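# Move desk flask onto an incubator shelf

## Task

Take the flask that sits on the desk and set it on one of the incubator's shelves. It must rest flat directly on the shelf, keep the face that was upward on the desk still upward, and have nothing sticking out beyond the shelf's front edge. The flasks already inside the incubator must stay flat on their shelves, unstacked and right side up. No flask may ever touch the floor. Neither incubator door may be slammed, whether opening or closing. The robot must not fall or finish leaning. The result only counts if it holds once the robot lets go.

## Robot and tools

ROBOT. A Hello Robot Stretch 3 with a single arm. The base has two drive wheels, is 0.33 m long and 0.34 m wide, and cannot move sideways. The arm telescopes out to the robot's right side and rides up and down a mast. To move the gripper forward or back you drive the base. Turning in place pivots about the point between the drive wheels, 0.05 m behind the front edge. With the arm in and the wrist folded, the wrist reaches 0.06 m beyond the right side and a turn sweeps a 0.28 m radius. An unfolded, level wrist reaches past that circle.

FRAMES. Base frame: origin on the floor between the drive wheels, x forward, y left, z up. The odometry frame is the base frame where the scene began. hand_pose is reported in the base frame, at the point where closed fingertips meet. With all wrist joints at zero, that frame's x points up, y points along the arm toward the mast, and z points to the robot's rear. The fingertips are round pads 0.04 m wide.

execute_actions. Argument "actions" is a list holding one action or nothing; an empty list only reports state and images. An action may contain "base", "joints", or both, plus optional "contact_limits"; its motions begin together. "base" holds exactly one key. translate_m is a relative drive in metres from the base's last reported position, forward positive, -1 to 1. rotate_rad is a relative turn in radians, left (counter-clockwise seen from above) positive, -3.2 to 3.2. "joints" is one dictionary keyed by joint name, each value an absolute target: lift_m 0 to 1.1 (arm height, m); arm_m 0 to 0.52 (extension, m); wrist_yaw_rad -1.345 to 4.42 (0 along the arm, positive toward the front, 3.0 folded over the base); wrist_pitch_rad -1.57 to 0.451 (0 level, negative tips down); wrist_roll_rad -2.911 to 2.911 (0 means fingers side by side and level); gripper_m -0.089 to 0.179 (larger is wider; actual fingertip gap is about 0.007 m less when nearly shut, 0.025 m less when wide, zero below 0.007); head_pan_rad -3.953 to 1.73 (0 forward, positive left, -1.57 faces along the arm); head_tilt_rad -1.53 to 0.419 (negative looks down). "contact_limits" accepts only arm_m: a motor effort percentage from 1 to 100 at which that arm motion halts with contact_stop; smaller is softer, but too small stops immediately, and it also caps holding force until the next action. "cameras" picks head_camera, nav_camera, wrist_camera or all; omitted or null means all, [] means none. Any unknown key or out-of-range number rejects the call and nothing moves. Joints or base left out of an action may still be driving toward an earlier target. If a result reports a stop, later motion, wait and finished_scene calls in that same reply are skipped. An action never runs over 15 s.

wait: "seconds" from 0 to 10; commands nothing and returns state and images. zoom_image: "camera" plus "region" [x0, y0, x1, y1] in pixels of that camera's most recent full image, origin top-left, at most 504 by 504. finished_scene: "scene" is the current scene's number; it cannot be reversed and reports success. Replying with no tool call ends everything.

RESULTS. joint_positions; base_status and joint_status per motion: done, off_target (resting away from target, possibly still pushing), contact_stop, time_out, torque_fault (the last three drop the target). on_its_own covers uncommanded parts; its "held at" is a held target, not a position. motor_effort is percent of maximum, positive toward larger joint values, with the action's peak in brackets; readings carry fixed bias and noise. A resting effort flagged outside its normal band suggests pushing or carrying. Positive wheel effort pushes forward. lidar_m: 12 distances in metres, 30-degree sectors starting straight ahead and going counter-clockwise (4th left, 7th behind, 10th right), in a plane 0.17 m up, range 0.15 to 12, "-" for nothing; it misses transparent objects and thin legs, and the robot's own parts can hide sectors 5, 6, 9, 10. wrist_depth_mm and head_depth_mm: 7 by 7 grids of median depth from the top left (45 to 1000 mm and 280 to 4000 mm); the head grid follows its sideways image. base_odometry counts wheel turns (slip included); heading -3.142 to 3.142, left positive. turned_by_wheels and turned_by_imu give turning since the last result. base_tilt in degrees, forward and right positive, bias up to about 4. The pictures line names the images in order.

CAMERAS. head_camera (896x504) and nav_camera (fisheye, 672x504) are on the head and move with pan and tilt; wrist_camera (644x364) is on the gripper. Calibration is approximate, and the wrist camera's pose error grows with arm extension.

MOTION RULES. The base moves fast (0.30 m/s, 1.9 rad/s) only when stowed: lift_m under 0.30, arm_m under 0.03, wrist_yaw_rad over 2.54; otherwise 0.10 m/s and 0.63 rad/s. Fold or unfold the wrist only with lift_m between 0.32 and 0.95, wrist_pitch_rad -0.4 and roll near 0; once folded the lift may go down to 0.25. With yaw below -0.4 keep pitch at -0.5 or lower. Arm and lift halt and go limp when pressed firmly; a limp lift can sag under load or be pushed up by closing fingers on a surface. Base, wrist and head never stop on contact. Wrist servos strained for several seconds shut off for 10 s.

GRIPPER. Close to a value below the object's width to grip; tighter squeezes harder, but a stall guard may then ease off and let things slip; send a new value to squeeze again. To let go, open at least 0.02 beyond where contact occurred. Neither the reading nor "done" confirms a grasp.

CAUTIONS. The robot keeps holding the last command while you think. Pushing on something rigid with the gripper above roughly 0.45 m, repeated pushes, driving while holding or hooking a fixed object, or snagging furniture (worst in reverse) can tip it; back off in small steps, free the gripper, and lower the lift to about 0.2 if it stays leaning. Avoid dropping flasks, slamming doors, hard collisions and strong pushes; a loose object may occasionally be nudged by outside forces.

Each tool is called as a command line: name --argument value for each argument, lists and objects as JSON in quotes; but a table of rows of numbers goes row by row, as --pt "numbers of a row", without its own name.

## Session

execute_actions --actions '[]'

Scene clock: 0.00 s.
base_odometry: x=+0.000 y=+0.000 heading=+0.000 (m, m, rad; odometry frame)
turned_by_wheels: +0.000 (rad since the last result)
turned_by_imu: +0.000 (rad since the last result)
base_tilt: forward=-0.3 right=-0.3 (deg)
lidar_m: 1.82 2.50 2.17 1.65 1.93 1.37 1.31 1.37 1.84 2.67 2.75 1.92
head_depth_mm: 1708 2459 2407 2395 1859 1784 1736 / 1696 2432 2439 2394 2025 1926 1754 / 1680 2375 2407 2378 2246 1880 1790 / 1670 2371 2410 2375 1812 1757 1692 / 1668 2339 2427 2361 1353 1051 1007 / 1646 2293 2401 2337 2325 2297 2248 / 1639 2277 2390 2358 2357 2300 2255
base_status: not commanded
joint_positions: lift_m=+0.387 arm_m=+0.001 wrist_yaw_rad=+2.976 wrist_pitch_rad=-0.444 wrist_roll_rad=-0.008 gripper_m=+0.037 head_pan_rad=-0.005 head_tilt_rad=+0.014
joint_status: not commanded
motor_effort: left_wheel=+0 right_wheel=+0 lift_m=+32 arm_m=+0 wrist_yaw_rad=+0 wrist_pitch_rad=+4 wrist_roll_rad=+0 gripper_m=+0 head_pan_rad=-1 head_tilt_rad=+1 (%)
hand_pose: x=+0.0153 y=+0.0718 z=+0.3944 quat_wxyz=(+0.212, +0.697, +0.099, +0.677) (m; base frame)
wrist_depth_mm: - - - - - - - / - - - - - - - / 933 - - - - - - / 759 - 873 909 977 - - / 659 670 - 755 812 845 932 / 575 586 - 635 689 713 754 / 506 - 558 561 584 617 647
pictures: head_camera (sideways: a quarter turn clockwise sets it upright), nav_camera (sideways: a quarter turn counterclockwise sets it upright), wrist_camera
camera_calibration (this result's frames):
head_camera: T_world_to_cam=[[0.0855503, 0.0135211, -0.996242, 1.30667], [-0.00399792, 0.999905, 0.0132275, -0.0171406], [0.996326, 0.00285129, 0.0855962, -0.155351], [0, 0, 0, 1]] pos_world=[0.0429257, -0.000085645, 1.31529]
nav_camera: T_world_to_cam=[[-0.0352014, 0.0455515, 0.998342, -1.25603], [0.0438771, -0.997927, 0.0470796, -0.00827478], [0.998417, 0.0454616, 0.0331298, -0.0914476], [0, 0, 0, 1]] pos_world=[0.047452, 0.0531135, 1.25736]
wrist_camera: T_world_to_cam=[[0.985829, -0.0601453, 0.156599, -0.0820681], [0.0929764, -0.58111, -0.808496, 0.397055], [0.139629, 0.811599, -0.567283, 0.322733], [0, 0, 0, 1]] pos_world=[-0.00107438, -0.0361331, 0.51695]
Images, in order (width x height): head_camera 896x504, nav_camera 672x504, wrist_camera 644x364.

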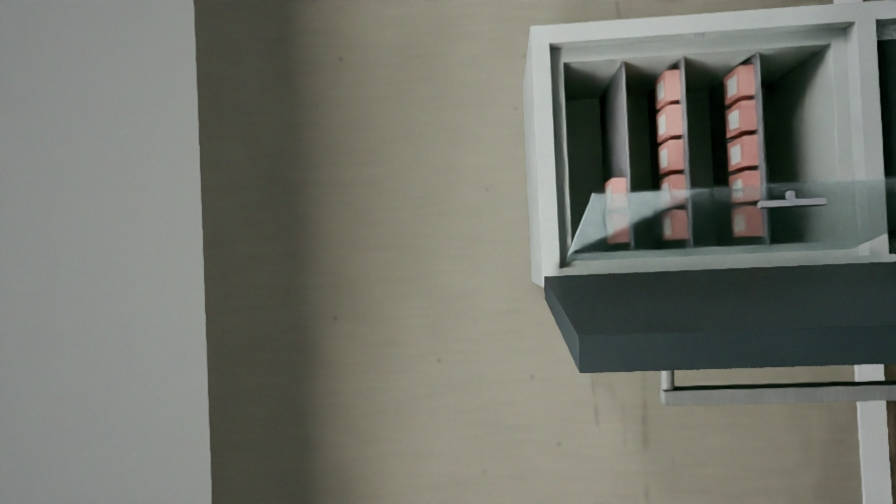

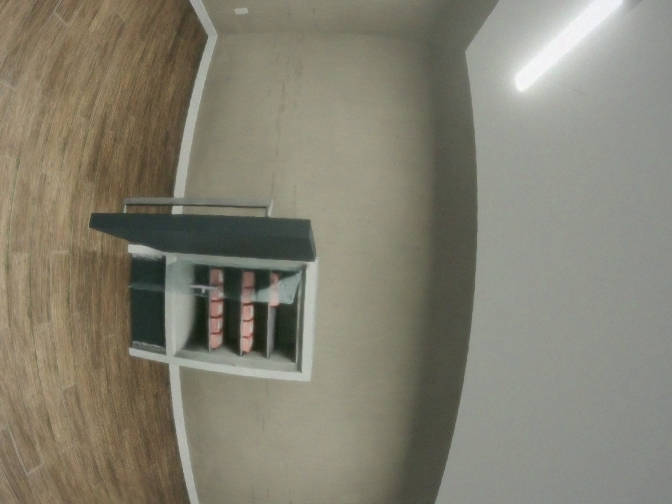

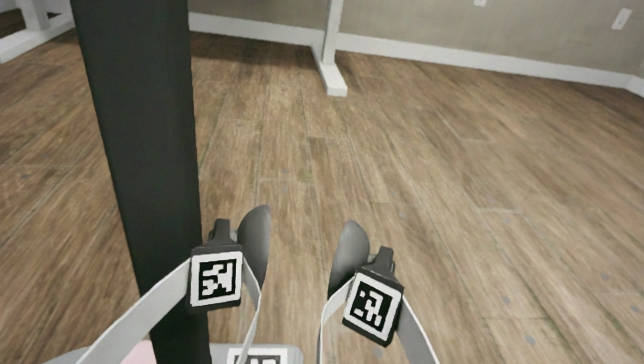

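execute_actions --actions '[{"base":{"rotate_rad":1.8},"joints":{"lift_m":0.29,"head_tilt_rad":-0.4}}]' --cameras '["head_camera","nav_camera"]'

Scene clock: 4.13 s.
base_odometry: x=+0.000 y=+0.000 heading=+1.800 (m, m, rad; odometry frame)
turned_by_wheels: +1.800 (rad since the last result)
turned_by_imu: +1.810 (rad since the last result)
base_tilt: forward=-0.4 right=-0.3 (deg)
lidar_m: 2.08 1.57 1.31 1.33 1.50 2.44 2.67 2.91 1.87 1.83 2.49 1.64
head_depth_mm: 1710 1798 1874 1611 2133 1769 1435 / 1728 1813 1937 2081 2219 1814 1438 / 1747 1869 1959 2151 2259 1822 1449 / 1773 1907 2015 2174 2310 1833 1449 / 1835 1947 2047 2210 2342 1857 1461 / 1868 2015 2085 2275 2408 1878 1471 / 1920 2021 2140 1828 2343 1888 1497
base_status: done
joint_positions: lift_m=+0.290 arm_m=+0.001 wrist_yaw_rad=+2.976 wrist_pitch_rad=-0.445 wrist_roll_rad=-0.008 gripper_m=+0.037 head_pan_rad=-0.005 head_tilt_rad=-0.395
joint_status: all done
motor_effort: left_wheel=-4(13) right_wheel=+3(12) lift_m=+27(25) arm_m=+0(0) wrist_yaw_rad=+1(1) wrist_pitch_rad=+5(5) wrist_roll_rad=+0(0) gripper_m=+0(0) head_pan_rad=-1(1) head_tilt_rad=-1(21) (%)
hand_pose: x=+0.0153 y=+0.0717 z=+0.2969 quat_wxyz=(+0.213, +0.697, +0.099, +0.677) (m; base frame)
wrist_depth_mm: - - - - - - - / 962 - - - - - - / 754 - 883 946 - - - / 625 - 717 744 805 892 950 / 525 549 - 625 658 705 772 / 476 - - 535 558 580 612 / - - - 450 471 498 530
pictures: head_camera (sideways: a quarter turn clockwise sets it upright), nav_camera (sideways: a quarter turn counterclockwise sets it upright)
camera_calibration (this result's frames):
head_camera: T_world_to_cam=[[-0.318103, 0.0156419, -0.947927, 1.24571], [0.0020311, 0.999873, 0.0158175, -0.0205415], [0.948054, 0.00310626, -0.318094, 0.370441], [0, 0, 0, 1]] pos_world=[0.0451073, -0.0000970566, 1.299]
nav_camera: T_world_to_cam=[[0.365152, 0.043448, 0.929934, -1.16889], [0.0585602, -0.998004, 0.0236339, 0.0221785], [0.929104, 0.0458271, -0.366967, 0.429767], [0, 0, 0, 1]] pos_world=[0.0262241, 0.0532251, 1.24417]
Images, in order (width x height): head_camera 896x504, nav_camera 672x504.

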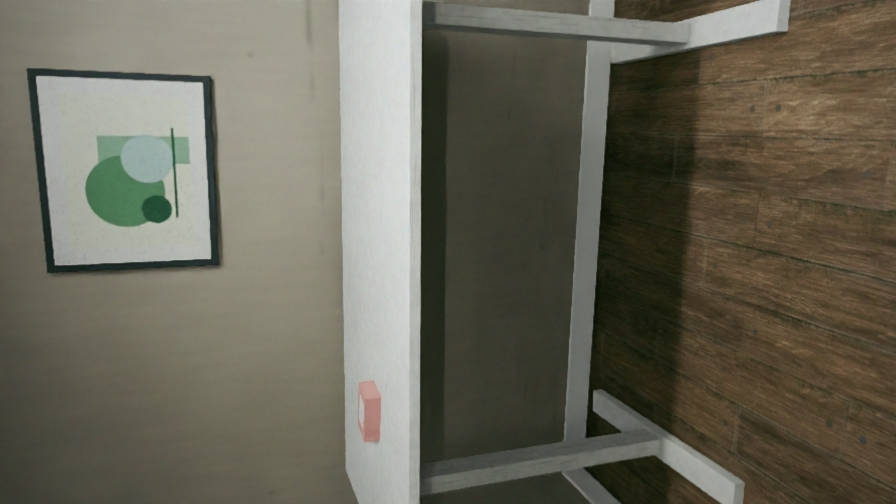

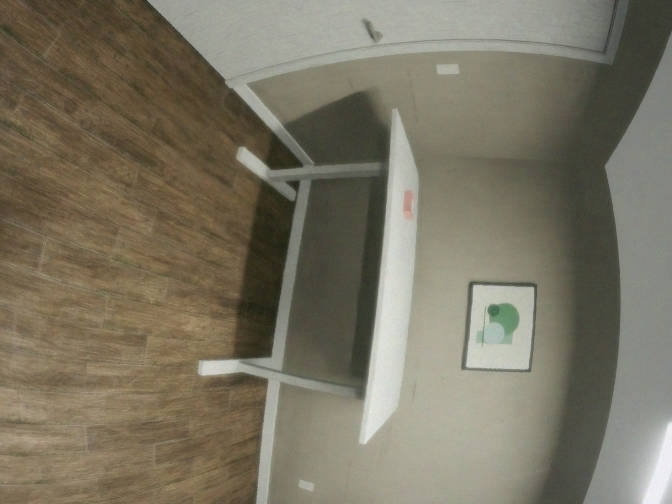

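execute_actions --actions '[{"base":{"rotate_rad":0.35}}]' --cameras '[]'

execute_actions --actions '[{"base":{"translate_m":1.0},"joints":{"head_pan_rad":-0.25,"head_tilt_rad":-0.5}}]' --cameras '["head_camera"]'

Scene clock: 7.90 s.
base_odometry: x=+0.000 y=+0.000 heading=+2.150 (m, m, rad; odometry frame)
turned_by_wheels: +0.350 (rad since the last result)
turned_by_imu: +0.352 (rad since the last result)
base_tilt: forward=-0.4 right=-0.4 (deg)
lidar_m: 1.83 1.35 1.31 1.39 1.95 2.67 2.80 1.92 1.82 2.54 2.14 1.64
head_depth_mm: 1753 1844 1928 2064 2189 1813 1435 / 1856 1965 2014 2217 2304 1838 1440 / 1953 2036 2101 2333 2419 1826 1450 / 2079 2203 2268 2390 2282 1846 1461 / 1937 2018 2049 2178 2266 1862 1472 / 1704 1758 1834 1891 1964 1870 1470 / 1508 1560 1617 1658 1685 1735 1479
base_status: done
joint_positions: lift_m=+0.290 arm_m=+0.001 wrist_yaw_rad=+2.976 wrist_pitch_rad=-0.445 wrist_roll_rad=-0.008 gripper_m=+0.037 head_pan_rad=-0.005 head_tilt_rad=-0.395
joint_status: not commanded
motor_effort: left_wheel=-4(15) right_wheel=+3(9) lift_m=+27(27) arm_m=+0(0) wrist_yaw_rad=+1(1) wrist_pitch_rad=+5(5) wrist_roll_rad=+0(0) gripper_m=+0(0) head_pan_rad=+0(0) head_tilt_rad=-1(1) (%)
hand_pose: x=+0.0153 y=+0.0717 z=+0.2969 quat_wxyz=(+0.213, +0.697, +0.099, +0.677) (m; base frame)
wrist_depth_mm: - - - - - - - / 975 - - - - - - / 745 - 877 948 - - - / 624 - 726 733 799 913 952 / 529 545 - 627 656 694 733 / 481 - - 526 565 571 629 / - - - 449 466 491 528
pictures: none
No camera images: the call's "cameras" was empty. Leave "cameras" out to get every camera's image.

Scene clock: 12.90 s.
base_odometry: x=-0.547 y=+0.837 heading=+2.150 (m, m, rad; odometry frame)
turned_by_wheels: +0.000 (rad since the last result)
turned_by_imu: +0.002 (rad since the last result)
base_tilt: forward=-0.4 right=-0.3 (deg)
lidar_m: 0.86 0.80 0.79 0.82 1.18 3.50 3.70 2.47 2.95 1.09 1.11 1.23
head_depth_mm: 980 1053 1119 800 563 482 1323 / 1005 1081 1155 803 568 1485 1332 / 1042 1116 1178 756 571 1546 1339 / 1071 1153 1218 734 576 1549 1343 / 1097 1189 1257 834 580 1189 1244 / 1135 1231 1332 842 587 1570 1358 / 1156 1221 1273 849 590 1395 1339
base_status: done
joint_positions: lift_m=+0.290 arm_m=+0.001 wrist_yaw_rad=+2.976 wrist_pitch_rad=-0.445 wrist_roll_rad=-0.008 gripper_m=+0.037 head_pan_rad=-0.243 head_tilt_rad=-0.494
joint_status: all done
motor_effort: left_wheel=-4(11) right_wheel=+3(13) lift_m=+27(27) arm_m=+0(0) wrist_yaw_rad=+1(1) wrist_pitch_rad=+5(5) wrist_roll_rad=+0(0) gripper_m=+0(0) head_pan_rad=-3(16) head_tilt_rad=-2(11) (%)
hand_pose: x=+0.0153 y=+0.0717 z=+0.2969 quat_wxyz=(+0.213, +0.697, +0.099, +0.677) (m; base frame)
wrist_depth_mm: - - 994 864 765 678 622 / 984 - - 910 814 733 662 / 744 - 900 944 883 782 700 / 631 - 707 750 822 807 753 / 521 539 - 647 667 696 733 / 474 - - 526 550 579 621 / - - - 453 476 495 524
pictures: head_camera (sideways: a quarter turn clockwise sets it upright)
camera_calibration (this result's frames):
head_camera: T_world_to_cam=[[-0.394915, 0.112289, -0.91183, 1.19906], [0.238982, 0.970891, 0.0160585, -0.0222987], [0.887091, -0.211569, -0.410255, 0.490748], [0, 0, 0, 1]] pos_world=[0.0435185, -0.00916451, 1.29503]
Images, in order (width x height): head_camera 896x504.

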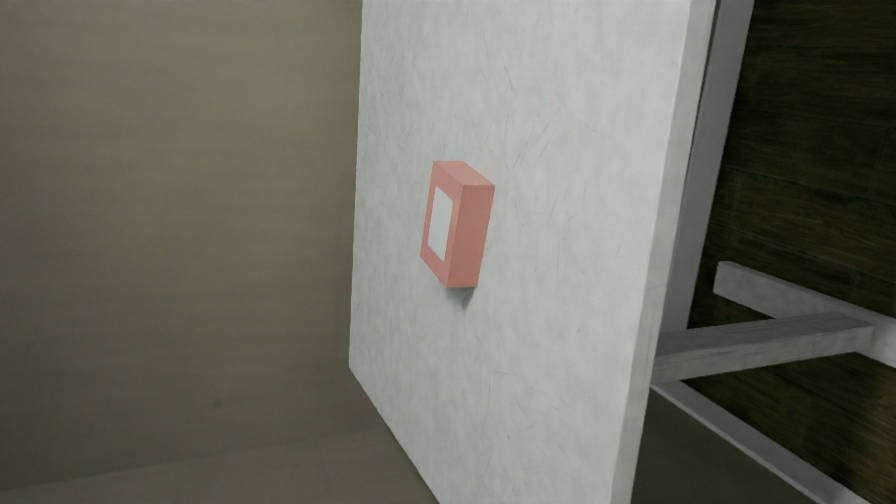

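execute_actions --actions '[{"base":{"translate_m":0.08}}]' --cameras '[]'

execute_actions --actions '[{"base":{"rotate_rad":1.02},"joints":{"head_pan_rad":-1.3,"lift_m":0.9,"wrist_pitch_rad":-0.37}}]' --cameras '[]'

execute_actions --actions '[{"base":{"translate_m":-0.05},"joints":{"wrist_yaw_rad":1.57,"gripper_m":0.17,"lift_m":1.05}}]' --cameras '[]'

execute_actions --actions '[{"joints":{"arm_m":0.48}}]' --cameras '["head_camera","wrist_camera"]'

Scene clock: 18.23 s.
base_odometry: x=-0.591 y=+0.904 heading=+2.149 (m, m, rad; odometry frame)
turned_by_wheels: +0.000 (rad since the last result)
turned_by_imu: +0.000 (rad since the last result)
base_tilt: forward=-0.4 right=-0.3 (deg)
lidar_m: 0.78 0.79 0.74 0.78 1.12 3.37 3.75 2.54 2.98 1.08 1.20 1.16
head_depth_mm: 919 994 1062 796 562 436 1291 / 952 1024 1097 802 566 438 1303 / 977 1050 1127 812 571 440 1346 / 1007 1083 1166 824 576 459 1342 / 1035 1119 1202 830 581 477 1137 / 1066 1158 1258 841 585 497 1357 / 1086 1157 1208 850 589 502 1294
base_status: done
joint_positions: lift_m=+0.290 arm_m=+0.001 wrist_yaw_rad=+2.976 wrist_pitch_rad=-0.445 wrist_roll_rad=-0.008 gripper_m=+0.037 head_pan_rad=-0.243 head_tilt_rad=-0.495
joint_status: not commanded
motor_effort: left_wheel=-4(13) right_wheel=+3(10) lift_m=+27(27) arm_m=+0(0) wrist_yaw_rad=+1(1) wrist_pitch_rad=+5(5) wrist_roll_rad=+0(0) gripper_m=+0(0) head_pan_rad=-3(3) head_tilt_rad=-2(2) (%)
hand_pose: x=+0.0153 y=+0.0717 z=+0.2969 quat_wxyz=(+0.213, +0.697, +0.099, +0.677) (m; base frame)
wrist_depth_mm: - - 941 815 739 653 610 / 967 - - 877 788 698 629 / 748 - 872 938 840 740 665 / 629 - 687 730 803 798 730 / 526 539 - 615 686 697 746 / 477 - - 534 560 590 629 / - - - 452 471 490 518
pictures: none
No camera images: the call's "cameras" was empty. Leave "cameras" out to get every camera's image.

Scene clock: 24.60 s.
base_odometry: x=-0.591 y=+0.904 heading=-3.114 (m, m, rad; odometry frame)
turned_by_wheels: +1.020 (rad since the last result)
turned_by_imu: +1.028 (rad since the last result)
base_tilt: forward=-0.4 right=-0.3 (deg)
lidar_m: 0.74 0.78 1.04 3.01 3.73 2.54 2.99 1.07 1.20 1.16 0.78 0.79
head_depth_mm: 930 998 1064 796 563 435 1300 / 950 1022 1087 804 566 437 1369 / 975 1047 1124 810 571 442 1380 / 1003 1079 1152 818 576 458 1347 / 1031 1113 1196 831 580 476 1182 / 1053 1145 1244 841 585 483 1332 / 1086 1165 1240 851 590 502 1324
base_status: done
joint_positions: lift_m=+0.900 arm_m=+0.001 wrist_yaw_rad=+2.976 wrist_pitch_rad=-0.391 wrist_roll_rad=-0.008 gripper_m=+0.037 head_pan_rad=-1.293 head_tilt_rad=-0.495
joint_status: all done
motor_effort: left_wheel=-4(15) right_wheel=+3(11) lift_m=+37(38) arm_m=+0(0) wrist_yaw_rad=+1(0) wrist_pitch_rad=+7(9) wrist_roll_rad=+0(0) gripper_m=+0(0) head_pan_rad=-2(31) head_tilt_rad=-2(2) (%)
hand_pose: x=+0.0164 y=+0.0783 z=+0.9186 quat_wxyz=(+0.194, +0.700, +0.080, +0.683) (m; base frame)
wrist_depth_mm: - - - - - - 839 / - - - - - - 841 / - - - - - - 810 / - - - - - - 789 / - - - - - - 812 / - - - - - - 813 / - - - - - - 776
pictures: none
No camera images: the call's "cameras" was empty. Leave "cameras" out to get every camera's image.

Scene clock: 27.07 s.
base_odometry: x=-0.541 y=+0.905 heading=-3.114 (m, m, rad; odometry frame)
turned_by_wheels: +0.000 (rad since the last result)
turned_by_imu: +0.000 (rad since the last result)
base_tilt: forward=-0.4 right=-0.4 (deg)
lidar_m: 0.79 0.82 1.16 3.23 3.73 2.50 2.93 1.03 1.07 1.16 0.81 0.84
head_depth_mm: 928 995 1059 794 563 449 - / 946 1024 1091 802 566 452 - / 978 1047 1125 813 570 455 - / 999 1078 1160 729 600 - - / 1028 1111 1196 833 - - - / 1055 1141 1231 837 670 - - / 1087 1179 1262 850 614 - 1365
base_status: done
joint_positions: lift_m=+1.050 arm_m=+0.001 wrist_yaw_rad=+1.573 wrist_pitch_rad=-0.391 wrist_roll_rad=-0.008 gripper_m=+0.170 head_pan_rad=-1.293 head_tilt_rad=-0.495
joint_status: all done
motor_effort: left_wheel=-4(11) right_wheel=+3(5) lift_m=+38(39) arm_m=+0(0) wrist_yaw_rad=-2(3) wrist_pitch_rad=+7(7) wrist_roll_rad=+0(0) gripper_m=+0(82) head_pan_rad=-3(3) head_tilt_rad=-1(2) (%)
hand_pose: x=+0.2064 y=-0.1459 z=+1.0687 quat_wxyz=(+0.589, +0.586, -0.390, +0.396) (m; base frame)
wrist_depth_mm: 679 689 675 658 652 647 642 / 769 758 729 720 700 706 679 / 839 815 773 783 776 775 735 / 911 897 872 858 841 540 760 / - 960 965 949 922 427 447 / - - - - - 386 369 / - - - - - - 312
pictures: none
No camera images: the call's "cameras" was empty. Leave "cameras" out to get every camera's image.

Scene clock: 31.77 s.
base_odometry: x=-0.541 y=+0.905 heading=-3.114 (m, m, rad; odometry frame)
turned_by_wheels: +0.000 (rad since the last result)
turned_by_imu: +0.000 (rad since the last result)
base_tilt: forward=-0.4 right=-0.3 (deg)
lidar_m: 0.79 0.83 1.16 3.23 3.70 2.49 2.94 1.03 1.07 1.16 0.81 0.84
head_depth_mm: 927 986 1055 794 562 435 1290 / 952 1023 1063 801 566 438 1326 / 971 1051 1123 808 571 441 1340 / 1003 1080 1160 688 574 459 1349 / 1029 1108 1189 829 580 477 1318 / 1056 1139 1230 841 584 497 1261 / 1081 1183 1278 849 591 501 1351
base_status: not commanded
joint_positions: lift_m=+1.050 arm_m=+0.480 wrist_yaw_rad=+1.571 wrist_pitch_rad=-0.391 wrist_roll_rad=-0.008 gripper_m=+0.170 head_pan_rad=-1.293 head_tilt_rad=-0.495
joint_status: all done
motor_effort: left_wheel=-4(4) right_wheel=+3(3) lift_m=+38(37) arm_m=+3(3) wrist_yaw_rad=+0(2) wrist_pitch_rad=+7(7) wrist_roll_rad=+0(0) gripper_m=+0(1) head_pan_rad=-3(3) head_tilt_rad=-1(2) (%)
hand_pose: x=+0.2064 y=-0.6246 z=+1.0687 quat_wxyz=(+0.589, +0.586, -0.391, +0.396) (m; base frame)
wrist_depth_mm: 685 704 705 683 668 646 634 / 743 761 758 723 717 689 677 / 817 501 536 792 761 763 721 / 394 398 416 452 495 546 621 / - 329 340 362 388 421 445 / - 278 291 254 321 354 363 / 233 242 246 220 269 - 311
pictures: head_camera (sideways: a quarter turn clockwise sets it upright), wrist_camera
camera_calibration (this result's frames):
head_camera: T_world_to_cam=[[-0.0991443, 0.398668, -0.91172, 1.19712], [0.961098, 0.27574, 0.016059, -0.0267041], [0.2578, -0.874661, -0.410497, 0.494903], [0, 0, 0, 1]] pos_world=[0.0167666, -0.0370164, 1.29502]
wrist_camera: T_world_to_cam=[[0.0951712, -0.982211, 0.161876, -0.815708], [-0.514036, -0.187746, -0.83697, 0.921153], [0.852472, -0.00355454, -0.52276, 0.539896], [0, 0, 0, 1]] pos_world=[0.0908913, -0.626336, 1.18526]
Images, in order (width x height): head_camera 896x504, wrist_camera 644x364.

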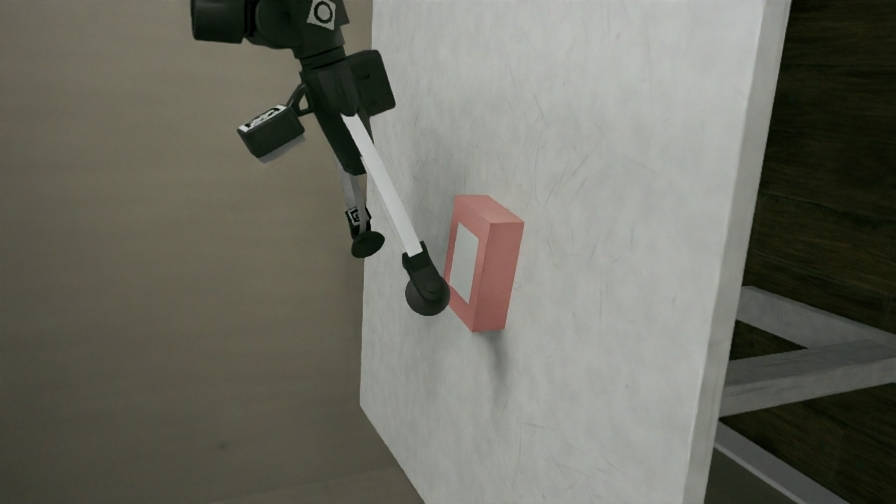

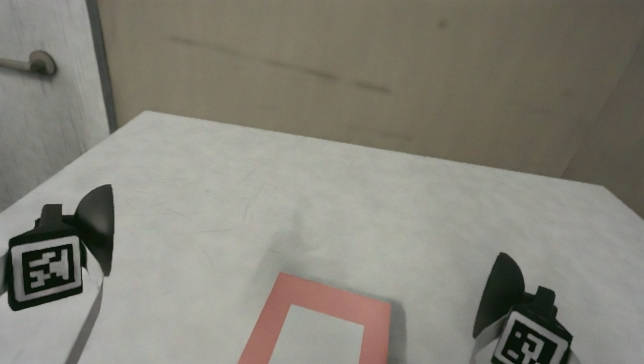

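execute_actions --actions '[{"joints":{"arm_m":0.5,"lift_m":0.975}}]' --cameras '["wrist_camera"]'

Scene clock: 34.20 s.
base_odometry: x=-0.541 y=+0.905 heading=-3.114 (m, m, rad; odometry frame)
turned_by_wheels: +0.000 (rad since the last result)
turned_by_imu: +0.000 (rad since the last result)
base_tilt: forward=-0.4 right=-0.4 (deg)
lidar_m: 0.79 0.83 1.16 3.21 3.70 2.49 2.95 1.03 1.07 1.16 0.80 0.84
head_depth_mm: 928 995 1050 748 562 435 1293 / 953 1021 1093 718 565 438 1335 / 975 1053 1121 762 571 441 1343 / 998 1081 1160 846 574 458 1348 / 1028 1110 1186 831 580 478 1318 / 1059 1144 1229 842 585 495 1264 / 1087 1180 1278 850 591 501 1357
base_status: not commanded
joint_positions: lift_m=+0.975 arm_m=+0.500 wrist_yaw_rad=+1.571 wrist_pitch_rad=-0.391 wrist_roll_rad=-0.008 gripper_m=+0.170 head_pan_rad=-1.293 head_tilt_rad=-0.495
joint_status: all done
motor_effort: left_wheel=-4(4) right_wheel=+3(3) lift_m=+27(31) arm_m=+4(4) wrist_yaw_rad=+0(0) wrist_pitch_rad=+7(7) wrist_roll_rad=+0(0) gripper_m=+0(0) head_pan_rad=-3(3) head_tilt_rad=-2(2) (%)
hand_pose: x=+0.2064 y=-0.6446 z=+0.9941 quat_wxyz=(+0.589, +0.586, -0.391, +0.396) (m; base frame)
wrist_depth_mm: 693 713 698 673 664 651 632 / 749 457 510 731 709 717 674 / 320 340 365 412 454 511 635 / 256 273 287 308 334 362 399 / - 222 188 188 263 289 311 / - 191 150 157 218 237 248 / 160 154 129 135 186 - 210
pictures: wrist_camera
camera_calibration (this result's frames):
wrist_camera: T_world_to_cam=[[0.0951713, -0.982211, 0.161876, -0.823278], [-0.514036, -0.187746, -0.83697, 0.854954], [0.852472, -0.00355444, -0.52276, 0.500824], [0, 0, 0, 1]] pos_world=[0.0908913, -0.646339, 1.11065]
Images, in order (width x height): wrist_camera 644x364.

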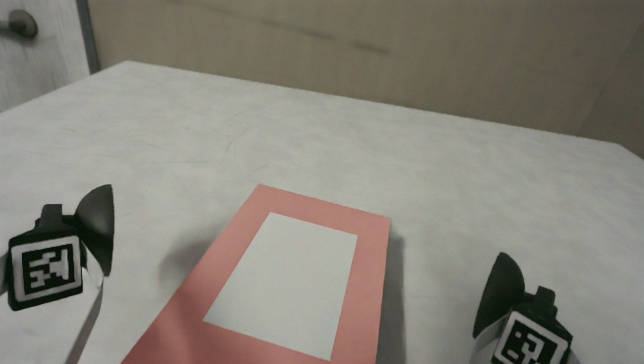

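execute_actions --actions '[{"joints":{"arm_m":0.47,"wrist_yaw_rad":1.47,"lift_m":0.959}}]' --cameras '["wrist_camera"]'

execute_actions --actions '[{"joints":{"gripper_m":0.035}}]' --cameras '["wrist_camera"]'

execute_actions --actions '[{"joints":{"lift_m":1.0}}]' --cameras '["wrist_camera","head_camera"]'

Scene clock: 37.83 s.
base_odometry: x=-0.541 y=+0.905 heading=-3.114 (m, m, rad; odometry frame)
turned_by_wheels: +0.000 (rad since the last result)
turned_by_imu: +0.000 (rad since the last result)
base_tilt: forward=-0.4 right=-0.3 (deg)
lidar_m: 0.79 0.83 1.15 3.21 3.72 2.50 2.94 1.04 1.07 1.16 0.81 0.84
head_depth_mm: 931 994 1052 712 562 435 1297 / 954 1022 1091 718 566 437 1329 / 976 1052 1122 816 572 441 1334 / 998 1071 1160 849 576 458 1353 / 1026 1106 1190 831 580 476 1310 / 1054 1145 1237 840 586 497 1261 / 1086 1185 1279 851 589 501 1350
base_status: not commanded
joint_positions: lift_m=+0.959 arm_m=+0.470 wrist_yaw_rad=+1.473 wrist_pitch_rad=-0.391 wrist_roll_rad=-0.008 gripper_m=+0.170 head_pan_rad=-1.293 head_tilt_rad=-0.495
joint_status: all done
motor_effort: left_wheel=-4(4) right_wheel=+3(3) lift_m=+27(28) arm_m=-3(3) wrist_yaw_rad=-1(3) wrist_pitch_rad=+7(7) wrist_roll_rad=+0(0) gripper_m=+0(0) head_pan_rad=-3(3) head_tilt_rad=-2(2) (%)
hand_pose: x=+0.2053 y=-0.6378 z=+0.9781 quat_wxyz=(+0.608, +0.566, -0.419, +0.366) (m; base frame)
wrist_depth_mm: 658 656 665 656 674 687 662 / 383 415 472 692 742 733 660 / 281 306 333 362 405 455 551 / 231 244 247 204 302 333 361 / - 201 163 163 226 259 277 / - 171 130 136 189 214 224 / 144 144 112 118 130 - 189
pictures: wrist_camera
camera_calibration (this result's frames):
wrist_camera: T_world_to_cam=[[-0.00133896, -0.98681, 0.161876, -0.796992], [-0.529933, -0.136577, -0.83697, 0.878177], [0.848039, -0.0869039, -0.52276, 0.441175], [0, 0, 0, 1]] pos_world=[0.0901739, -0.628201, 1.09465]
Images, in order (width x height): wrist_camera 644x364.

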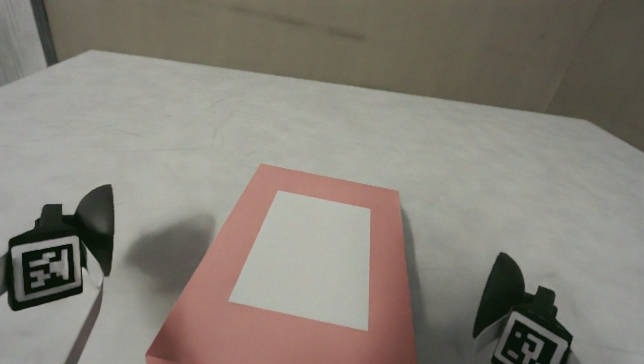

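Scene clock: 39.67 s.
base_odometry: x=-0.541 y=+0.905 heading=-3.114 (m, m, rad; odometry frame)
turned_by_wheels: +0.000 (rad since the last result)
turned_by_imu: +0.000 (rad since the last result)
base_tilt: forward=-0.4 right=-0.3 (deg)
lidar_m: 0.79 0.83 1.16 3.22 3.71 2.49 2.93 1.03 1.07 1.16 0.81 0.84
head_depth_mm: 931 991 1059 710 561 435 1293 / 949 1025 1086 719 566 437 1329 / 972 1054 1124 814 571 441 1335 / 1003 1083 1155 875 574 458 1345 / 1026 1110 1196 833 579 477 1320 / 1056 1137 1233 837 584 497 1262 / 1082 1180 1270 851 588 502 1360
base_status: not commanded
joint_positions: lift_m=+0.959 arm_m=+0.470 wrist_yaw_rad=+1.472 wrist_pitch_rad=-0.388 wrist_roll_rad=-0.008 gripper_m=+0.036 head_pan_rad=-1.293 head_tilt_rad=-0.495
joint_status: all done
motor_effort: left_wheel=-4(4) right_wheel=+3(3) lift_m=+27(27) arm_m=-3(3) wrist_yaw_rad=-2(2) wrist_pitch_rad=+6(7) wrist_roll_rad=+0(0) gripper_m=-19(93) head_pan_rad=-3(3) head_tilt_rad=-2(1) (%)
hand_pose: x=+0.2056 y=-0.6380 z=+0.9786 quat_wxyz=(+0.608, +0.565, -0.420, +0.367) (m; base frame)
wrist_depth_mm: 654 665 672 672 675 682 658 / 387 416 474 715 748 738 641 / 288 311 337 369 409 452 553 / 231 243 252 201 307 331 365 / 193 202 155 163 236 260 279 / 169 158 131 136 143 212 223 / 141 140 113 118 125 180 189
pictures: wrist_camera
camera_calibration (this result's frames):
wrist_camera: T_world_to_cam=[[-0.00240949, -0.986771, 0.162101, -0.797237], [-0.52803, -0.136405, -0.838199, 0.879674], [0.849222, -0.0876139, -0.520716, 0.43852], [0, 0, 0, 1]] pos_world=[0.0901725, -0.628278, 1.09492]
Images, in order (width x height): wrist_camera 644x364.

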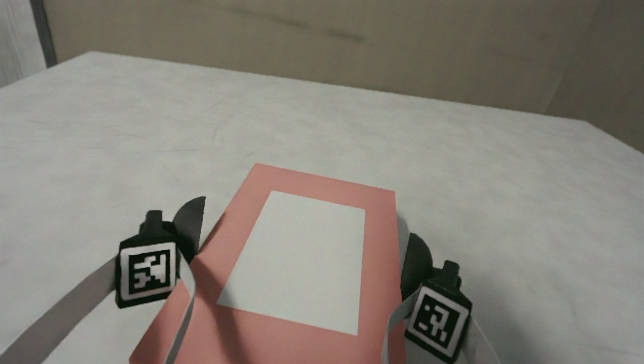

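Scene clock: 40.87 s.
base_odometry: x=-0.541 y=+0.905 heading=-3.114 (m, m, rad; odometry frame)
turned_by_wheels: +0.000 (rad since the last result)
turned_by_imu: +0.000 (rad since the last result)
base_tilt: forward=-0.4 right=-0.3 (deg)
lidar_m: 0.79 0.83 1.16 3.22 3.72 2.49 2.94 1.03 1.07 1.16 0.80 0.84
head_depth_mm: 926 996 1070 752 562 435 1301 / 953 1024 1088 755 566 438 1331 / 973 1048 1121 761 570 442 1339 / 1000 1077 1154 692 574 458 1351 / 1030 1109 1187 742 580 477 1321 / 1059 1143 1233 837 583 497 1260 / 1081 1181 1269 851 589 502 1348
base_status: not commanded
joint_positions: lift_m=+1.000 arm_m=+0.470 wrist_yaw_rad=+1.472 wrist_pitch_rad=-0.391 wrist_roll_rad=-0.008 gripper_m=+0.036 head_pan_rad=-1.293 head_tilt_rad=-0.495
joint_status: all done
motor_effort: left_wheel=-4(4) right_wheel=+3(3) lift_m=+38(38) arm_m=-3(3) wrist_yaw_rad=-1(1) wrist_pitch_rad=+7(7) wrist_roll_rad=+0(0) gripper_m=-19(19) head_pan_rad=-3(3) head_tilt_rad=-1(1) (%)
hand_pose: x=+0.2053 y=-0.6379 z=+1.0186 quat_wxyz=(+0.608, +0.566, -0.419, +0.366) (m; base frame)
wrist_depth_mm: 681 675 677 679 671 698 670 / 705 688 727 705 739 753 647 / 368 388 423 466 521 782 611 / 293 307 306 193 381 426 456 / 243 260 152 160 304 329 351 / 212 202 131 136 141 270 285 / 180 182 114 119 122 230 239
pictures: head_camera (sideways: a quarter turn clockwise sets it upright), wrist_camera
camera_calibration (this result's frames):
head_camera: T_world_to_cam=[[-0.0991443, 0.398668, -0.91172, 1.19712], [0.961098, 0.27574, 0.016059, -0.0267041], [0.2578, -0.874661, -0.410497, 0.494903], [0, 0, 0, 1]] pos_world=[0.0167666, -0.0370164, 1.29502]
wrist_camera: T_world_to_cam=[[-0.00201428, -0.98681, 0.161871, -0.803568], [-0.530068, -0.136206, -0.836944, 0.912341], [0.847953, -0.0874886, -0.522802, 0.462077], [0, 0, 0, 1]] pos_world=[0.0901648, -0.628276, 1.13523]
Images, in order (width x height): head_camera 896x504, wrist_camera 644x364.

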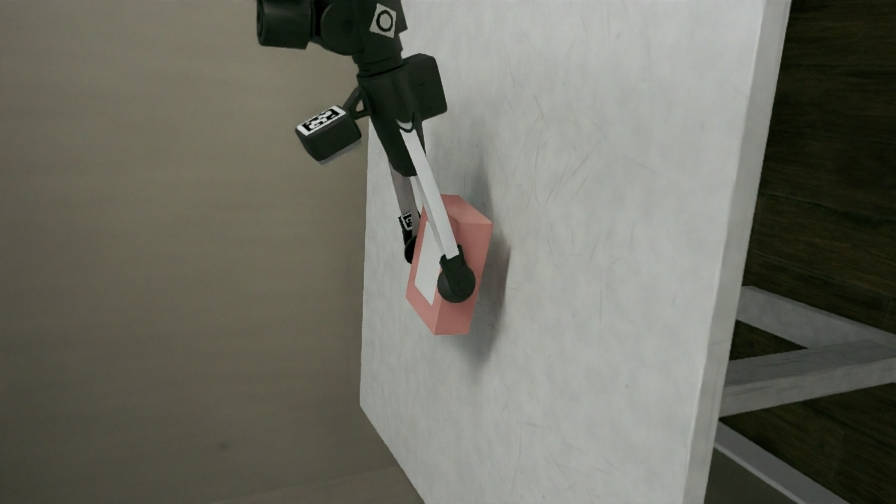

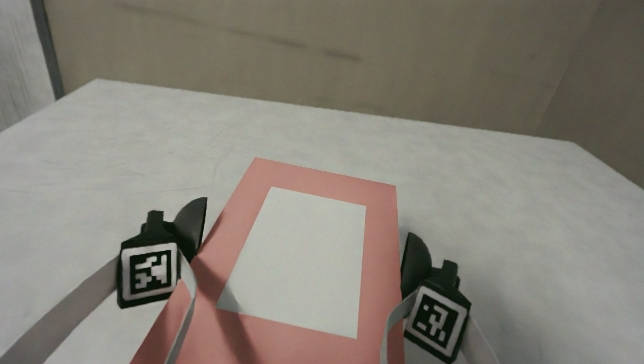

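execute_actions --actions '[{"joints":{"arm_m":0.0}}]' --cameras '[]'

execute_actions --actions '[{"base":{"rotate_rad":-0.78},"joints":{"head_pan_rad":-2.6}}]' --cameras '[]'

execute_actions --actions '[{"base":{"translate_m":-1.0}}]' --cameras '[]'

execute_actions --actions '[{"base":{"translate_m":-0.7},"joints":{"lift_m":0.95}}]' --cameras '["nav_camera"]'

Scene clock: 49.83 s.
base_odometry: x=-0.541 y=+0.905 heading=-3.114 (m, m, rad; odometry frame)
turned_by_wheels: +0.000 (rad since the last result)
turned_by_imu: +0.000 (rad since the last result)
base_tilt: forward=-0.3 right=-0.2 (deg)
lidar_m: 0.79 0.82 1.16 3.20 3.73 2.49 2.94 1.04 1.07 1.16 0.80 0.84
head_depth_mm: 925 999 1067 796 563 436 1327 / 950 1021 1088 801 567 438 1378 / 976 1049 1127 812 570 441 1420 / 1004 1082 1162 820 574 473 - / 1026 1105 1203 832 580 - - / 1057 1143 1236 841 585 481 - / 1081 1176 1273 849 590 485 -
base_status: not commanded
joint_positions: lift_m=+1.000 arm_m=+0.002 wrist_yaw_rad=+1.472 wrist_pitch_rad=-0.391 wrist_roll_rad=-0.008 gripper_m=+0.036 head_pan_rad=-1.293 head_tilt_rad=-0.495
joint_status: all done
joint sent to its limit — the command would take arm_m past its lower limit, so that joint was sent only as far as its limit.
motor_effort: left_wheel=-4(4) right_wheel=+3(3) lift_m=+38(38) arm_m=-3(3) wrist_yaw_rad=-1(2) wrist_pitch_rad=+7(7) wrist_roll_rad=+0(0) gripper_m=-18(19) head_pan_rad=-3(2) head_tilt_rad=-2(2) (%)
hand_pose: x=+0.2052 y=-0.1693 z=+1.0186 quat_wxyz=(+0.608, +0.566, -0.419, +0.366) (m; base frame)
wrist_depth_mm: 644 654 659 689 678 690 665 / 710 721 710 714 742 746 736 / 758 765 773 805 781 769 805 / 804 869 814 194 860 416 466 / 928 914 152 161 981 342 352 / - - 131 136 141 295 289 / - - 114 119 122 - 241
pictures: none
No camera images: the call's "cameras" was empty. Leave "cameras" out to get every camera's image.

Scene clock: 52.00 s.
base_odometry: x=-0.541 y=+0.905 heading=+2.389 (m, m, rad; odometry frame)
turned_by_wheels: -0.780 (rad since the last result)
turned_by_imu: -0.786 (rad since the last result)
base_tilt: forward=-0.3 right=-0.3 (deg)
lidar_m: 0.81 0.79 0.79 0.92 1.66 3.58 2.74 2.48 2.31 1.03 1.16 1.16
head_depth_mm: 2793 2573 2646 2813 2168 - - / 2705 2270 1830 1984 2217 - - / 2660 2493 2437 2663 2325 - - / 2570 2779 3008 3052 2395 - - / 2536 2704 2886 3064 - - - / 2453 2642 2827 3042 - - 1254 / 2367 2544 2741 2971 - - 1298
base_status: done
joint_positions: lift_m=+1.000 arm_m=+0.002 wrist_yaw_rad=+1.472 wrist_pitch_rad=-0.391 wrist_roll_rad=-0.008 gripper_m=+0.036 head_pan_rad=-2.593 head_tilt_rad=-0.495
joint_status: all done
motor_effort: left_wheel=+4(11) right_wheel=-3(6) lift_m=+38(38) arm_m=-3(3) wrist_yaw_rad=-1(1) wrist_pitch_rad=+7(7) wrist_roll_rad=+0(0) gripper_m=-18(18) head_pan_rad=-3(32) head_tilt_rad=-2(2) (%)
hand_pose: x=+0.2052 y=-0.1693 z=+1.0186 quat_wxyz=(+0.608, +0.566, -0.419, +0.366) (m; base frame)
wrist_depth_mm: 668 796 937 - - 887 732 / 707 557 601 698 810 885 784 / 759 859 430 470 521 600 697 / 800 980 350 194 390 423 474 / 877 980 152 160 301 332 359 / 920 - 131 137 142 275 284 / - - 114 119 122 232 242
pictures: none
No camera images: the call's "cameras" was empty. Leave "cameras" out to get every camera's image.

Scene clock: 62.93 s.
base_odometry: x=+0.189 y=+0.222 heading=+2.389 (m, m, rad; odometry frame)
turned_by_wheels: +0.000 (rad since the last result)
turned_by_imu: +0.000 (rad since the last result)
base_tilt: forward=-0.5 right=-0.3 (deg)
lidar_m: 1.75 1.50 1.50 1.78 2.89 2.89 2.59 1.63 2.23 2.15 1.41 1.86
head_depth_mm: 2080 2266 2456 2652 2172 - - / 2045 1749 1818 1955 2109 - - / 2000 2091 2088 1944 2026 - - / 1948 2026 2102 1906 1955 - - / 1906 1735 1621 950 - - - / 1869 1963 2110 2271 - - 1263 / 1821 1955 2069 2220 - - 1291
base_status: done
joint_positions: lift_m=+1.000 arm_m=+0.002 wrist_yaw_rad=+1.472 wrist_pitch_rad=-0.391 wrist_roll_rad=-0.008 gripper_m=+0.036 head_pan_rad=-2.593 head_tilt_rad=-0.495
joint_status: not commanded
motor_effort: left_wheel=+4(7) right_wheel=-3(8) lift_m=+38(38) arm_m=-3(3) wrist_yaw_rad=-1(1) wrist_pitch_rad=+7(7) wrist_roll_rad=+0(0) gripper_m=-18(18) head_pan_rad=-2(3) head_tilt_rad=-1(2) (%)
hand_pose: x=+0.2052 y=-0.1693 z=+1.0186 quat_wxyz=(+0.608, +0.566, -0.419, +0.366) (m; base frame)
wrist_depth_mm: - - - - - - - / - - - - - - - / - - - - - - 820 / - - - 193 - - - / - - 152 160 - - - / - - 131 136 141 - - / - - 114 119 122 - -
pictures: none
No camera images: the call's "cameras" was empty. Leave "cameras" out to get every camera's image.

Scene clock: 70.90 s.
base_odometry: x=+0.701 y=-0.256 heading=+2.390 (m, m, rad; odometry frame)
turned_by_wheels: +0.000 (rad since the last result)
turned_by_imu: +0.000 (rad since the last result)
base_tilt: forward=-0.4 right=-0.3 (deg)
lidar_m: 2.31 2.02 2.02 2.35 2.40 2.40 2.00 1.18 1.17 2.02 2.36 1.94
head_depth_mm: 1622 1773 1906 2106 2093 1624 1401 / 1584 1704 1846 2022 2088 1635 - / 1551 1656 1797 1904 1935 1555 - / 1503 1561 1218 1330 1445 1541 - / 1467 1523 1495 1468 1458 - - / 1436 1490 1514 1399 1404 - - / 1411 1451 1232 1453 1365 - -
base_status: done
joint_positions: lift_m=+0.950 arm_m=+0.002 wrist_yaw_rad=+1.472 wrist_pitch_rad=-0.392 wrist_roll_rad=-0.008 gripper_m=+0.036 head_pan_rad=-2.593 head_tilt_rad=-0.495
joint_status: all done
motor_effort: left_wheel=+4(5) right_wheel=-3(7) lift_m=+28(31) arm_m=-3(3) wrist_yaw_rad=-1(1) wrist_pitch_rad=+7(7) wrist_roll_rad=+0(0) gripper_m=-18(18) head_pan_rad=-3(2) head_tilt_rad=-2(2) (%)
hand_pose: x=+0.2052 y=-0.1692 z=+0.9688 quat_wxyz=(+0.608, +0.566, -0.419, +0.366) (m; base frame)
wrist_depth_mm: - - - - - - - / - - - - - - - / - - - - - - - / - - - 194 - - - / - - 154 160 - - - / - - 130 137 141 - - / - - 114 119 122 - -
pictures: nav_camera (sideways: a quarter turn counterclockwise sets it upright)
camera_calibration (this result's frames):
nav_camera: T_world_to_cam=[[-0.364824, -0.276148, 0.889183, -1.11126], [-0.576466, 0.81694, 0.0171933, 0.0344398], [-0.731157, -0.506311, -0.457229, 0.557352], [0, 0, 0, 1]] pos_world=[0.0219501, -0.0528149, 1.24236]
Images, in order (width x height): nav_camera 672x504.

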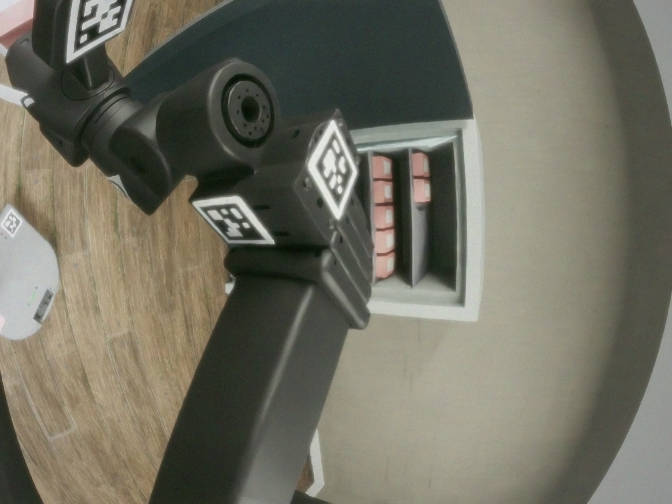

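execute_actions --actions '[{"base":{"translate_m":-0.62}}]' --cameras '[]'

execute_actions --actions '[{"base":{"rotate_rad":-0.79},"joints":{"head_pan_rad":-1.3}}]' --cameras '[]'

execute_actions --actions '[{"base":{"translate_m":0.15},"joints":{"wrist_yaw_rad":0.0}}]'

Scene clock: 79.57 s.
base_odometry: x=+1.154 y=-0.679 heading=+2.390 (m, m, rad; odometry frame)
turned_by_wheels: +0.000 (rad since the last result)
turned_by_imu: +0.000 (rad since the last result)
base_tilt: forward=-0.4 right=-0.3 (deg)
lidar_m: 2.81 2.46 2.46 2.27 1.96 1.97 1.49 1.30 0.69 0.86 2.62 2.49
head_depth_mm: 1200 1305 1414 1561 1735 1630 1402 / 1173 1270 1372 1505 1678 1625 - / 1146 1236 1340 1457 1613 1640 - / 1120 1200 1304 1423 1552 1653 - / 1091 1171 1265 1368 1505 - - / 1068 1142 1236 1324 1409 - - / 1043 1100 748 681 747 - -
base_status: done
joint_positions: lift_m=+0.950 arm_m=+0.002 wrist_yaw_rad=+1.472 wrist_pitch_rad=-0.392 wrist_roll_rad=-0.008 gripper_m=+0.036 head_pan_rad=-2.593 head_tilt_rad=-0.495
joint_status: not commanded
motor_effort: left_wheel=+4(5) right_wheel=-3(7) lift_m=+28(28) arm_m=-3(3) wrist_yaw_rad=-1(1) wrist_pitch_rad=+7(7) wrist_roll_rad=+0(0) gripper_m=-19(18) head_pan_rad=-3(2) head_tilt_rad=-2(2) (%)
hand_pose: x=+0.2052 y=-0.1692 z=+0.9688 quat_wxyz=(+0.608, +0.566, -0.419, +0.366) (m; base frame)
wrist_depth_mm: - - - - - - 493 / - - - - - - 505 / - - - - - - 528 / - - - 193 - 645 537 / - - 152 160 - 659 552 / - - 131 136 142 688 566 / - - 114 119 122 695 598
pictures: none
No camera images: the call's "cameras" was empty. Leave "cameras" out to get every camera's image.

Scene clock: 81.77 s.
base_odometry: x=+1.154 y=-0.679 heading=+1.600 (m, m, rad; odometry frame)
turned_by_wheels: -0.790 (rad since the last result)
turned_by_imu: -0.796 (rad since the last result)
base_tilt: forward=-0.4 right=-0.3 (deg)
lidar_m: 2.79 2.49 2.55 2.46 2.56 2.03 1.96 1.84 1.34 0.69 0.76 1.00
head_depth_mm: 1035 1117 1199 1306 1422 1519 1326 / 1059 1116 1142 1291 1428 1550 1338 / 1082 1136 655 754 821 900 997 / 1112 1160 726 962 1005 1087 1033 / 1142 1192 744 973 1060 1129 - / 1170 1231 770 989 1066 1133 1099 / 1200 1266 793 996 1114 1164 1126
base_status: done
joint_positions: lift_m=+0.950 arm_m=+0.002 wrist_yaw_rad=+1.472 wrist_pitch_rad=-0.392 wrist_roll_rad=-0.008 gripper_m=+0.036 head_pan_rad=-1.307 head_tilt_rad=-0.495
joint_status: all done
motor_effort: left_wheel=+5(11) right_wheel=-4(7) lift_m=+28(28) arm_m=-3(3) wrist_yaw_rad=-1(2) wrist_pitch_rad=+7(7) wrist_roll_rad=+0(0) gripper_m=-18(18) head_pan_rad=+2(31) head_tilt_rad=-2(2) (%)
hand_pose: x=+0.2052 y=-0.1692 z=+0.9688 quat_wxyz=(+0.608, +0.566, -0.419, +0.366) (m; base frame)
wrist_depth_mm: - - 675 665 672 649 602 / - - 739 721 679 691 646 / - - 796 760 771 727 698 / - - 842 194 822 798 737 / - - 153 160 882 848 807 / - - 131 137 141 940 753 / - - 114 119 122 900 684
pictures: none
No camera images: the call's "cameras" was empty. Leave "cameras" out to get every camera's image.

Scene clock: 84.23 s.
base_odometry: x=+1.149 y=-0.529 heading=+1.600 (m, m, rad; odometry frame)
turned_by_wheels: +0.000 (rad since the last result)
turned_by_imu: +0.000 (rad since the last result)
base_tilt: forward=-0.5 right=-0.4 (deg)
lidar_m: 2.64 2.35 2.54 2.47 2.56 2.19 2.11 1.83 1.34 0.69 0.76 1.84
head_depth_mm: 1041 1084 620 697 735 - - / 1061 1107 685 933 884 410 984 / 1088 1129 705 950 1000 1080 1019 / 1116 1162 723 962 1009 1090 1051 / 1142 1188 744 942 1053 1132 1154 / 1169 1234 768 981 1067 1115 1210 / 1208 1270 794 923 980 1046 1164
base_status: done
joint_positions: lift_m=+0.950 arm_m=+0.002 wrist_yaw_rad=+0.003 wrist_pitch_rad=-0.392 wrist_roll_rad=-0.008 gripper_m=+0.036 head_pan_rad=-1.307 head_tilt_rad=-0.495
joint_status: all done
motor_effort: left_wheel=+4(12) right_wheel=-4(4) lift_m=+28(28) arm_m=-3(3) wrist_yaw_rad=-1(3) wrist_pitch_rad=+7(7) wrist_roll_rad=+0(0) gripper_m=-19(18) head_pan_rad=+2(2) head_tilt_rad=-1(2) (%)
hand_pose: x=-0.0208 y=-0.3743 z=+0.9688 quat_wxyz=(+0.697, +0.139, -0.690, -0.136) (m; base frame)
wrist_depth_mm: 533 568 774 706 906 934 927 / 653 861 926 502 - - 977 / 618 626 650 538 - - - / 731 792 622 194 - - - / 742 725 152 160 - - - / 786 815 131 136 141 - - / 911 785 114 119 123 - -
pictures: head_camera (sideways: a quarter turn clockwise sets it upright), nav_camera (sideways: a quarter turn counterclockwise sets it upright), wrist_camera
camera_calibration (this result's frames):
head_camera: T_world_to_cam=[[-0.0935289, 0.400023, -0.91172, 1.19708], [0.96488, 0.262198, 0.016059, -0.0267272], [0.245476, -0.878199, -0.410498, 0.494979], [0, 0, 0, 1]] pos_world=[0.0162451, -0.0371627, 1.29502]
nav_camera: T_world_to_cam=[[0.162471, -0.427735, 0.889182, -1.11448], [-0.946037, -0.323602, 0.0171933, 0.0366942], [0.280387, -0.843993, -0.45723, 0.551183], [0, 0, 0, 1]] pos_world=[0.0612408, 0.000365968, 1.24236]
wrist_camera: T_world_to_cam=[[-0.981926, -0.0982294, 0.161778, -0.223519], [-0.189262, 0.514328, -0.836449, 1.03682], [-0.001043, -0.85195, -0.523623, 0.347783], [0, 0, 0, 1]] pos_world=[-0.0228865, -0.258926, 1.08551]
Images, in order (width x height): head_camera 896x504, nav_camera 672x504, wrist_camera 644x364.

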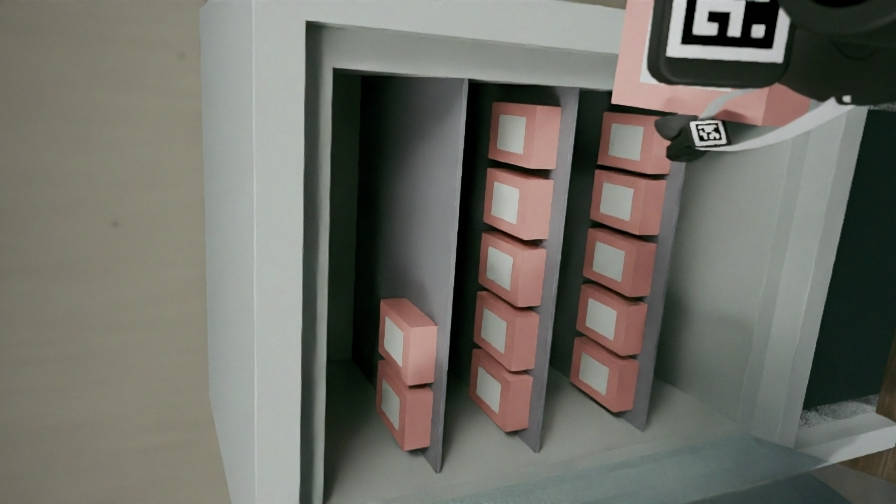

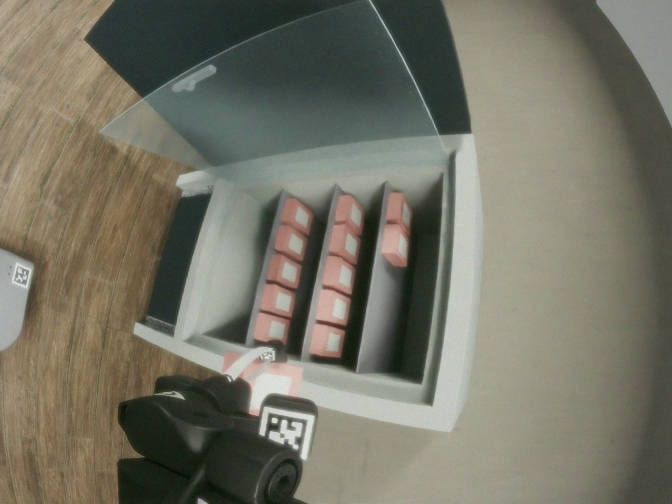

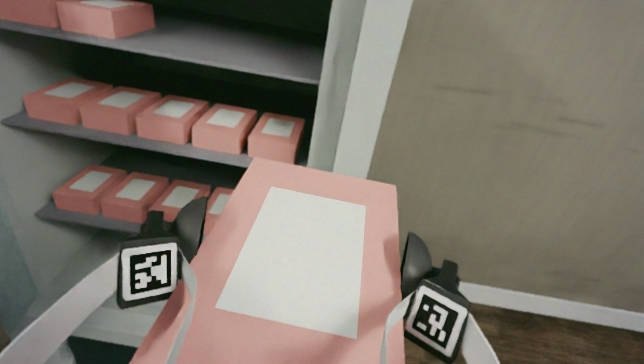

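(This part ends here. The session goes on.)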